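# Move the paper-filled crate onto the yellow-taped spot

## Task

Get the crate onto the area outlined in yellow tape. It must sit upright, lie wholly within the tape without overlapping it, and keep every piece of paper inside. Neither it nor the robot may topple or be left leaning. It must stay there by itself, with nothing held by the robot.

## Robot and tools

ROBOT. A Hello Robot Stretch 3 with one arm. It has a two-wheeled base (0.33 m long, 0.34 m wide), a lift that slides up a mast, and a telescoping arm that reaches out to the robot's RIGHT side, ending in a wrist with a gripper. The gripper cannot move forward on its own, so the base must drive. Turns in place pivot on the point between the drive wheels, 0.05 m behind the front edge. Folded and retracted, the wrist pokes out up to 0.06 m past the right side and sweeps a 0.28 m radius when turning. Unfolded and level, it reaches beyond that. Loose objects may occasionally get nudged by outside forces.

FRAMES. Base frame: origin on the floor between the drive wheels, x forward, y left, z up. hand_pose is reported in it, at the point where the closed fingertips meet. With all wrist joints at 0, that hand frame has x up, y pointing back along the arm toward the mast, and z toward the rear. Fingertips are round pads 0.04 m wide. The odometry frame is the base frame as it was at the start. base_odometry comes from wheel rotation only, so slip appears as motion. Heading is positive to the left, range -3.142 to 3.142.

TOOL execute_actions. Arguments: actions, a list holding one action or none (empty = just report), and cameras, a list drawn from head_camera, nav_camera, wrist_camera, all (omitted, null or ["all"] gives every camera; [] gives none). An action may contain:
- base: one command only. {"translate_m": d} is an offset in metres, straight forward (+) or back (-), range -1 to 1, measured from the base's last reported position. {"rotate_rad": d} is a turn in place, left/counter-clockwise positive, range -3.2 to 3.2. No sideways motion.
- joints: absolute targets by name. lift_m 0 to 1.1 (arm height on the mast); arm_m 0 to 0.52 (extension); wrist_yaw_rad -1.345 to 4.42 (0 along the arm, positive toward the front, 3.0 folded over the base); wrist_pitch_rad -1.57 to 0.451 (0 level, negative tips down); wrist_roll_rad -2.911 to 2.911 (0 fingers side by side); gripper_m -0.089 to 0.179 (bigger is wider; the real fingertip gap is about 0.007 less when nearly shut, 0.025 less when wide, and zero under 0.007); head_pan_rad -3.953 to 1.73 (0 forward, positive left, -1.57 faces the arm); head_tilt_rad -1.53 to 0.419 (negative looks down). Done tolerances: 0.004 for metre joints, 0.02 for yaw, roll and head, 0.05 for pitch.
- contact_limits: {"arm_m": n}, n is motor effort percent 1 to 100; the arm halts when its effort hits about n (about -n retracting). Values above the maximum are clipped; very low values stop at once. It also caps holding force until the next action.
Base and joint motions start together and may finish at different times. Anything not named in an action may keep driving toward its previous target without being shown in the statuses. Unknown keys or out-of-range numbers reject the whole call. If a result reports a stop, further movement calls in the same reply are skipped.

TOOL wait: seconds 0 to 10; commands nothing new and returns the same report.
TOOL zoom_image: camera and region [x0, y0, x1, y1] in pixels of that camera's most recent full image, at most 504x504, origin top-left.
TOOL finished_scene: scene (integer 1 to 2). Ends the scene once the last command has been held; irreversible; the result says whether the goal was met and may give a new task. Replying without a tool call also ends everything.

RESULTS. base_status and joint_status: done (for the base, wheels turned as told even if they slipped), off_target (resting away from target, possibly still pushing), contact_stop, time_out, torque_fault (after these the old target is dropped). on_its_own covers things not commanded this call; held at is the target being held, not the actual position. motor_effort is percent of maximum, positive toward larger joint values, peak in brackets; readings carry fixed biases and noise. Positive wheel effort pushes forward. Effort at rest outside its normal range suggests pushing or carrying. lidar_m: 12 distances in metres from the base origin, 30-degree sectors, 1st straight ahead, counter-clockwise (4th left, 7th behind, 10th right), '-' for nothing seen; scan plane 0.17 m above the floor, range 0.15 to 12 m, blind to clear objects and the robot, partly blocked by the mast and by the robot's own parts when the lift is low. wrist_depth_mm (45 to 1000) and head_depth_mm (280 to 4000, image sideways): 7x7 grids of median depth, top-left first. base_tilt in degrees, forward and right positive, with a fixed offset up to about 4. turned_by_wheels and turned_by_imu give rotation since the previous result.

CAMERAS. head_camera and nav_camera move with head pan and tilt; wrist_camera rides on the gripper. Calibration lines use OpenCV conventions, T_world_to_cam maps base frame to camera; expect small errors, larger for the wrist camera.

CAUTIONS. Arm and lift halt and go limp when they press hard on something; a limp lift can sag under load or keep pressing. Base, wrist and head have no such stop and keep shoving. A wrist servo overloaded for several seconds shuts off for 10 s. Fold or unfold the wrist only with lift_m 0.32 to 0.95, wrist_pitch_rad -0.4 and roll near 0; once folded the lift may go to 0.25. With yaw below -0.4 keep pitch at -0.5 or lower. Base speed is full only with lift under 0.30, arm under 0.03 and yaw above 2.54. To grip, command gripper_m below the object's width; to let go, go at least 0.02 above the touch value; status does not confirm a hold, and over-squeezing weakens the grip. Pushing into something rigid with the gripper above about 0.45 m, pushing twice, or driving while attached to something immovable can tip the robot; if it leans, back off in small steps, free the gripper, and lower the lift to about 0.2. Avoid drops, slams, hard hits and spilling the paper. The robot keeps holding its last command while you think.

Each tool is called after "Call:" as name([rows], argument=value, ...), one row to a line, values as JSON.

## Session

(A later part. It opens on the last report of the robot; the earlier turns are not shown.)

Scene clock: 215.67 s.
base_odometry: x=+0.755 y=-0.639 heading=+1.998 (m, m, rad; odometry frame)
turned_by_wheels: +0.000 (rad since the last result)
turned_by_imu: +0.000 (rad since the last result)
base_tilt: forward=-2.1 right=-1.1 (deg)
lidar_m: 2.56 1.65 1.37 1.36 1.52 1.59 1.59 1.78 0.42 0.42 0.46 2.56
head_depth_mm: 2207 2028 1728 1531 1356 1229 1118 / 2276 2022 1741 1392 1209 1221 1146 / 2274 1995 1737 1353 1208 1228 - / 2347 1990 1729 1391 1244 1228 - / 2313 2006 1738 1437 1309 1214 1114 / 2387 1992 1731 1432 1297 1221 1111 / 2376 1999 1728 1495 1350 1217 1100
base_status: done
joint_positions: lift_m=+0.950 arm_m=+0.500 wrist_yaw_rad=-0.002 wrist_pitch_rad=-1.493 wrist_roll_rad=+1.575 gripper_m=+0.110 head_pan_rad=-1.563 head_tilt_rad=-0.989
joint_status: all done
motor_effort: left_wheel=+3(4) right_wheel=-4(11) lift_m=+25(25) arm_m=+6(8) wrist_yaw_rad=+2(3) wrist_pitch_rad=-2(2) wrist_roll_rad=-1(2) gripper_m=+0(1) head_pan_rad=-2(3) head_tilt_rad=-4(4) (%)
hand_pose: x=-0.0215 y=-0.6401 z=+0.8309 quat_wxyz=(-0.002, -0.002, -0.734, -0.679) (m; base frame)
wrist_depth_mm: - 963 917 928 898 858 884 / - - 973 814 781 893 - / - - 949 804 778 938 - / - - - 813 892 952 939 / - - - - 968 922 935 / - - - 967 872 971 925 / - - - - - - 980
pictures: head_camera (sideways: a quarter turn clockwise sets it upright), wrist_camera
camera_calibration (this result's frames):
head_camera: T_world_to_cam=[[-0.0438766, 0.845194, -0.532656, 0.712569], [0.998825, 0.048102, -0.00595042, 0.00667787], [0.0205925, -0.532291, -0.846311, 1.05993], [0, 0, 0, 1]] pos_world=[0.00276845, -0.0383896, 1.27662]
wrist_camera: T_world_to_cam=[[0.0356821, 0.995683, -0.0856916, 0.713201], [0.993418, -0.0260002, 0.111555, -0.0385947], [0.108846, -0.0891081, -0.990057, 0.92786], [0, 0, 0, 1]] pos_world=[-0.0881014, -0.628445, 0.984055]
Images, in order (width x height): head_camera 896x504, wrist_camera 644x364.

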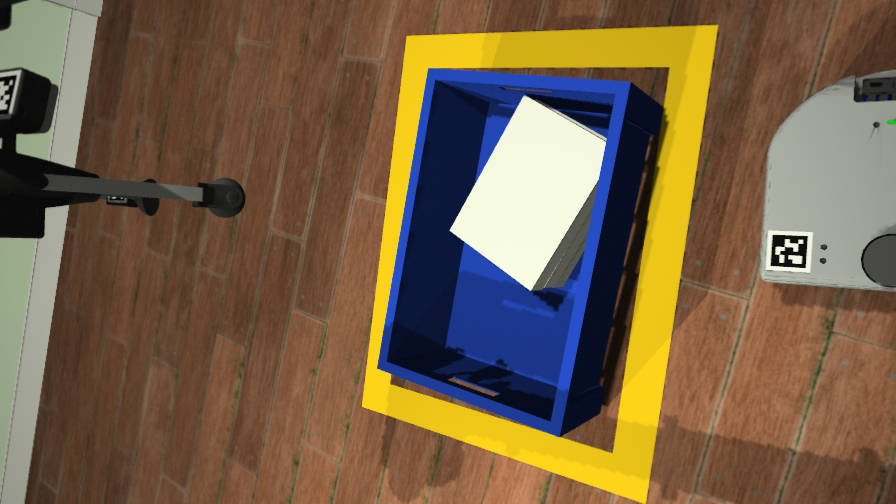

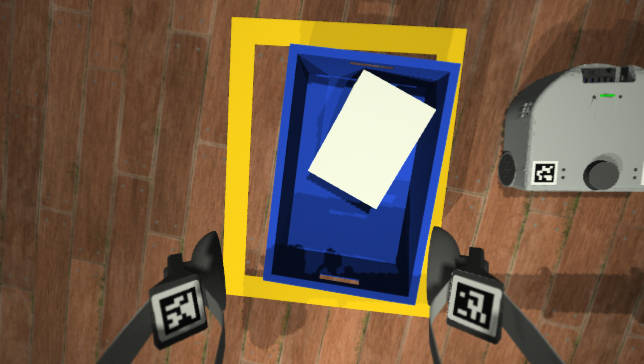

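Call:
execute_actions([
  {"base":{"translate_m":-0.2},"joints":{"arm_m":0.17,"gripper_m":0.0,"wrist_roll_rad":0}},
], cameras=[])

Call:
execute_actions([
  {"joints":{"lift_m":0.24}},
], cameras=[])

Call:
execute_actions([
  {"joints":{"arm_m":0.31}},
], cameras=[])

Call:
execute_actions([
  {"joints":{"arm_m":0.1}},
], cameras=["head_camera","nav_camera"])

Scene clock: 224.53 s.
base_odometry: x=+0.838 y=-0.821 heading=+1.998 (m, m, rad; odometry frame)
turned_by_wheels: +0.000 (rad since the last result)
turned_by_imu: +0.000 (rad since the last result)
base_tilt: forward=-2.2 right=-1.2 (deg)
lidar_m: 2.75 1.69 1.41 1.40 1.57 1.40 1.40 1.56 2.33 0.37 0.42 0.65
head_depth_mm: - - 1739 1524 1353 1230 1114 / - - 1728 1523 1358 1222 1144 / - - - 1475 1332 1222 - / 2259 2016 1720 1392 1215 1217 - / 2328 2008 1720 1318 1220 1217 1112 / 2330 2009 1718 1442 1287 1226 1107 / 2400 1991 1710 1400 1287 1214 1112
base_status: done
joint_positions: lift_m=+0.950 arm_m=+0.170 wrist_yaw_rad=+0.000 wrist_pitch_rad=-1.496 wrist_roll_rad=+0.003 gripper_m=+0.000 head_pan_rad=-1.563 head_tilt_rad=-0.989
joint_status: all done
motor_effort: left_wheel=+3(4) right_wheel=-4(11) lift_m=+24(25) arm_m=-4(5) wrist_yaw_rad=+0(2) wrist_pitch_rad=-1(2) wrist_roll_rad=-1(2) gripper_m=-2(80) head_pan_rad=-2(2) head_tilt_rad=-5(4) (%)
hand_pose: x=-0.0216 y=-0.3106 z=+0.8309 quat_wxyz=(+0.518, +0.480, -0.519, -0.482) (m; base frame)
wrist_depth_mm: 943 887 891 852 929 939 932 / 969 914 776 810 930 963 951 / 955 987 962 871 973 961 941 / 951 970 973 966 960 981 975 / - - - - - - - / - - - - - - - / - - - - - - -
pictures: none
No camera images: the call's "cameras" was empty. Leave "cameras" out to get every camera's image.

Scene clock: 231.83 s.
base_odometry: x=+0.838 y=-0.821 heading=+1.998 (m, m, rad; odometry frame)
turned_by_wheels: +0.000 (rad since the last result)
turned_by_imu: -0.001 (rad since the last result)
base_tilt: forward=-2.2 right=-1.2 (deg)
lidar_m: 2.75 1.69 1.40 1.40 1.57 1.40 1.39 1.56 2.34 0.37 0.42 0.65
head_depth_mm: 2153 2020 1732 1531 1352 1223 1117 / 2224 2005 1739 1526 1354 1222 1141 / 2264 2005 1737 1459 1357 1207 - / 2266 1994 1731 1383 1219 1208 - / 2325 1999 1742 1332 1222 1216 1109 / 2363 1994 1729 1443 1293 1216 1108 / 2373 1989 1714 1404 1295 1210 1110
base_status: not commanded
joint_positions: lift_m=+0.240 arm_m=+0.170 wrist_yaw_rad=+0.000 wrist_pitch_rad=-1.496 wrist_roll_rad=+0.003 gripper_m=+0.000 head_pan_rad=-1.563 head_tilt_rad=-0.989
joint_status: all done
motor_effort: left_wheel=+3(3) right_wheel=-4(4) lift_m=+11(22) arm_m=-4(5) wrist_yaw_rad=+0(0) wrist_pitch_rad=-1(1) wrist_roll_rad=-1(1) gripper_m=-2(2) head_pan_rad=-3(2) head_tilt_rad=-5(4) (%)
hand_pose: x=-0.0216 y=-0.3106 z=+0.1218 quat_wxyz=(+0.518, +0.480, -0.519, -0.482) (m; base frame)
wrist_depth_mm: - 61 61 61 61 61 273 / 245 65 62 62 62 61 277 / 279 281 277 120 84 278 278 / 283 282 282 280 279 280 281 / 286 287 287 282 286 283 283 / 285 284 285 - 287 286 288 / 288 294 288 289 289 291 289
pictures: none
No camera images: the call's "cameras" was empty. Leave "cameras" out to get every camera's image.

Scene clock: 234.13 s.
base_odometry: x=+0.838 y=-0.821 heading=+1.997 (m, m, rad; odometry frame)
turned_by_wheels: -0.001 (rad since the last result)
turned_by_imu: -0.001 (rad since the last result)
base_tilt: forward=-2.1 right=-1.2 (deg)
lidar_m: 2.74 1.69 1.40 1.40 1.57 1.40 1.39 1.56 2.33 0.44 0.48 0.65
head_depth_mm: 2179 2027 1728 1512 1360 1231 1111 / 2214 2004 1748 1532 1350 1227 1137 / 2292 2009 1723 1482 1311 1222 - / 2268 2028 1743 1349 1245 1222 - / 2320 1992 1721 1320 1239 1222 1106 / 2354 1979 1720 1454 1305 1214 1106 / 2400 1992 1725 1408 1303 1216 1115
base_status: not commanded
joint_positions: lift_m=+0.240 arm_m=+0.308 wrist_yaw_rad=-0.003 wrist_pitch_rad=-1.575 wrist_roll_rad=+0.015 gripper_m=+0.000 head_pan_rad=-1.563 head_tilt_rad=-0.989
joint_status: all done
on_its_own: right_wheel is at rest, and its effort (+20) is outside its rest range (-18 to +18); arm_m is at rest, and its effort (+21) is outside its rest range (-14 to +14)
motor_effort: left_wheel=-7(7) right_wheel=+20(19) lift_m=+11(11) arm_m=+21(28) wrist_yaw_rad=+4(4) wrist_pitch_rad=+25(31) wrist_roll_rad=-5(5) gripper_m=-8(8) head_pan_rad=-3(2) head_tilt_rad=-5(5) (%)
hand_pose: x=-0.0216 y=-0.4282 z=+0.1230 quat_wxyz=(+0.494, +0.497, -0.503, -0.506) (m; base frame)
wrist_depth_mm: 111 111 112 255 114 57 54 / 113 114 114 261 113 57 56 / 117 116 121 269 112 57 57 / 178 119 132 191 112 59 59 / 96 87 88 90 87 60 60 / - 61 62 62 62 61 290 / - 62 63 63 63 63 299
pictures: none
No camera images: the call's "cameras" was empty. Leave "cameras" out to get every camera's image.

Scene clock: 236.90 s.
base_odometry: x=+0.838 y=-0.821 heading=+1.998 (m, m, rad; odometry frame)
turned_by_wheels: +0.001 (rad since the last result)
turned_by_imu: +0.001 (rad since the last result)
base_tilt: forward=-2.2 right=-1.2 (deg)
lidar_m: 2.75 1.69 1.41 1.40 1.57 1.40 1.40 1.56 2.33 0.44 0.48 0.65
head_depth_mm: 2173 2018 1742 1528 1354 1231 1112 / 2223 2019 1734 1522 1354 1223 1140 / 2280 2029 1731 1476 1337 - - / 2260 2002 1736 1329 1242 1212 - / 2293 1987 1723 1332 1235 1219 1113 / 2344 1997 1716 1468 1300 1216 1107 / 2368 2001 1716 1404 1313 1218 1109
base_status: not commanded
joint_positions: lift_m=+0.240 arm_m=+0.100 wrist_yaw_rad=+0.000 wrist_pitch_rad=-1.503 wrist_roll_rad=+0.003 gripper_m=+0.000 head_pan_rad=-1.563 head_tilt_rad=-0.989
joint_status: all done
motor_effort: left_wheel=+2(7) right_wheel=-3(20) lift_m=+10(11) arm_m=-4(19) wrist_yaw_rad=+1(4) wrist_pitch_rad=+1(25) wrist_roll_rad=-1(5) gripper_m=-2(8) head_pan_rad=-2(4) head_tilt_rad=-5(5) (%)
hand_pose: x=-0.0216 y=-0.2387 z=+0.1219 quat_wxyz=(+0.516, +0.482, -0.517, -0.484) (m; base frame)
wrist_depth_mm: 275 275 274 274 272 272 273 / 277 276 272 275 275 274 272 / 279 278 276 279 279 277 278 / 280 282 281 281 281 281 282 / 286 284 284 285 283 284 283 / 287 289 288 - 289 289 286 / 293 292 291 - - - 289
pictures: head_camera (sideways: a quarter turn clockwise sets it upright), nav_camera (sideways: a quarter turn counterclockwise sets it upright)
camera_calibration (this result's frames):
head_camera: T_world_to_cam=[[-0.0438766, 0.845194, -0.532656, 0.712569], [0.998825, 0.048102, -0.00595042, 0.00667787], [0.0205925, -0.532291, -0.846311, 1.05993], [0, 0, 0, 1]] pos_world=[0.00276845, -0.0383896, 1.27662]
nav_camera: T_world_to_cam=[[-0.0328762, -0.8488, 0.527691, -0.647187], [-0.999458, 0.0289434, -0.0157123, 0.0788171], [-0.0019366, -0.527922, -0.849291, 1.05954], [0, 0, 0, 1]] pos_world=[0.0595492, 0.00774137, 1.24261]
Images, in order (width x height): head_camera 896x504, nav_camera 672x504.

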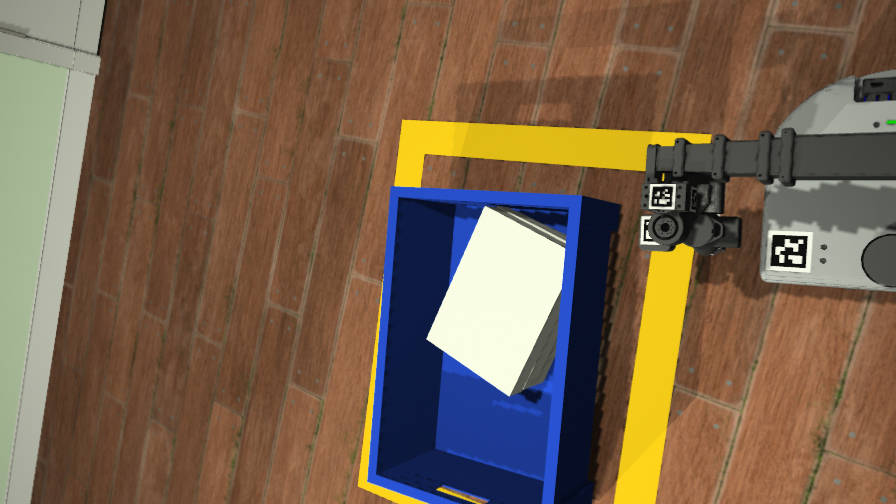

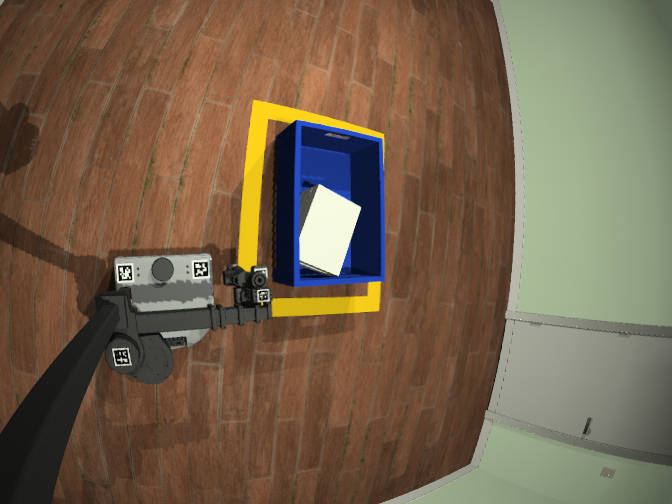

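Call:
execute_actions([
  {"base":{"translate_m":0.2},"joints":{"lift_m":0.95,"wrist_roll_rad":1.57}},
], cameras=[])

Call:
execute_actions([
  {"joints":{"arm_m":0.52}},
], cameras=["wrist_camera"])

Scene clock: 247.10 s.
base_odometry: x=+0.755 y=-0.639 heading=+1.998 (m, m, rad; odometry frame)
turned_by_wheels: +0.000 (rad since the last result)
turned_by_imu: +0.000 (rad since the last result)
base_tilt: forward=-2.2 right=-1.2 (deg)
lidar_m: 2.55 1.64 1.37 1.36 1.53 1.59 1.59 1.78 0.48 0.46 0.49 2.56
head_depth_mm: - - - 1473 1357 1225 1121 / 2209 - - 1383 1220 1227 1146 / 2269 - - - 1241 1225 - / 2315 2029 1758 1305 1278 1225 - / 2321 1990 1734 1470 1301 1222 1109 / 2389 1995 1719 1459 1287 1215 1117 / 2372 2003 1724 1514 1349 1219 1110
base_status: done
joint_positions: lift_m=+0.950 arm_m=+0.100 wrist_yaw_rad=+0.000 wrist_pitch_rad=-1.501 wrist_roll_rad=+1.565 gripper_m=+0.000 head_pan_rad=-1.563 head_tilt_rad=-0.989
joint_status: all done
motor_effort: left_wheel=+2(6) right_wheel=-4(4) lift_m=+25(28) arm_m=-4(4) wrist_yaw_rad=+1(1) wrist_pitch_rad=+0(1) wrist_roll_rad=+2(2) gripper_m=-2(2) head_pan_rad=-3(2) head_tilt_rad=-6(5) (%)
hand_pose: x=-0.0215 y=-0.2389 z=+0.8309 quat_wxyz=(+0.002, +0.002, -0.731, -0.682) (m; base frame)
wrist_depth_mm: - 959 926 915 925 879 850 / - 891 853 897 919 912 855 / - 875 835 971 - 924 890 / - 892 842 951 953 928 909 / - 955 - - 976 962 925 / - - 961 - - 984 943 / - - - - - - 955
pictures: none
No camera images: the call's "cameras" was empty. Leave "cameras" out to get every camera's image.

Scene clock: 251.40 s.
base_odometry: x=+0.755 y=-0.639 heading=+1.998 (m, m, rad; odometry frame)
turned_by_wheels: +0.000 (rad since the last result)
turned_by_imu: +0.000 (rad since the last result)
base_tilt: forward=-2.1 right=-1.1 (deg)
lidar_m: 2.55 1.64 1.37 1.36 1.52 1.59 1.59 1.78 0.48 0.46 0.49 2.56
head_depth_mm: 2246 2034 1740 1525 1364 1228 1114 / 2266 2003 1733 1391 1222 1225 1140 / 2306 1965 1722 1326 1228 1225 - / 2324 2001 1732 1340 1273 1220 - / 2294 2005 1732 1457 1294 1220 1109 / 2389 1987 1730 1462 1289 1217 1110 / 2386 2002 1711 1505 1344 1211 1108
base_status: not commanded
joint_positions: lift_m=+0.950 arm_m=+0.520 wrist_yaw_rad=+0.000 wrist_pitch_rad=-1.499 wrist_roll_rad=+1.567 gripper_m=+0.000 head_pan_rad=-1.563 head_tilt_rad=-0.989
joint_status: all done
motor_effort: left_wheel=+2(3) right_wheel=-4(4) lift_m=+25(25) arm_m=+6(7) wrist_yaw_rad=+0(1) wrist_pitch_rad=+0(0) wrist_roll_rad=+1(2) gripper_m=-2(1) head_pan_rad=-2(3) head_tilt_rad=-5(6) (%)
hand_pose: x=-0.0215 y=-0.6585 z=+0.8309 quat_wxyz=(+0.002, +0.001, -0.732, -0.682) (m; base frame)
wrist_depth_mm: 971 943 941 915 882 874 869 / - 990 953 780 850 895 865 / - - 978 824 800 899 - / - - - 827 969 949 - / - - - - 966 940 953 / - - - - - 966 939 / - - - - - - -
pictures: wrist_camera
camera_calibration (this result's frames):
wrist_camera: T_world_to_cam=[[0.0261696, 0.996494, -0.0794719, 0.726678], [0.993691, -0.0172579, 0.110819, -0.032695], [0.109059, -0.0818706, -0.990658, 0.931516], [0, 0, 0, 1]] pos_world=[-0.0881186, -0.64843, 0.984187]
Images, in order (width x height): wrist_camera 644x364.

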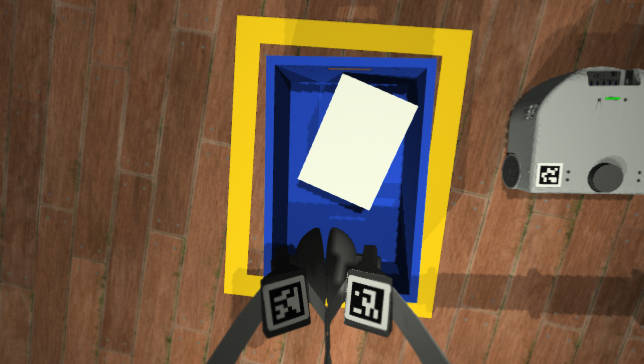

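Inside on all sides.

Call:
finished_scene(scene=2)

The scene is finished: the task was done.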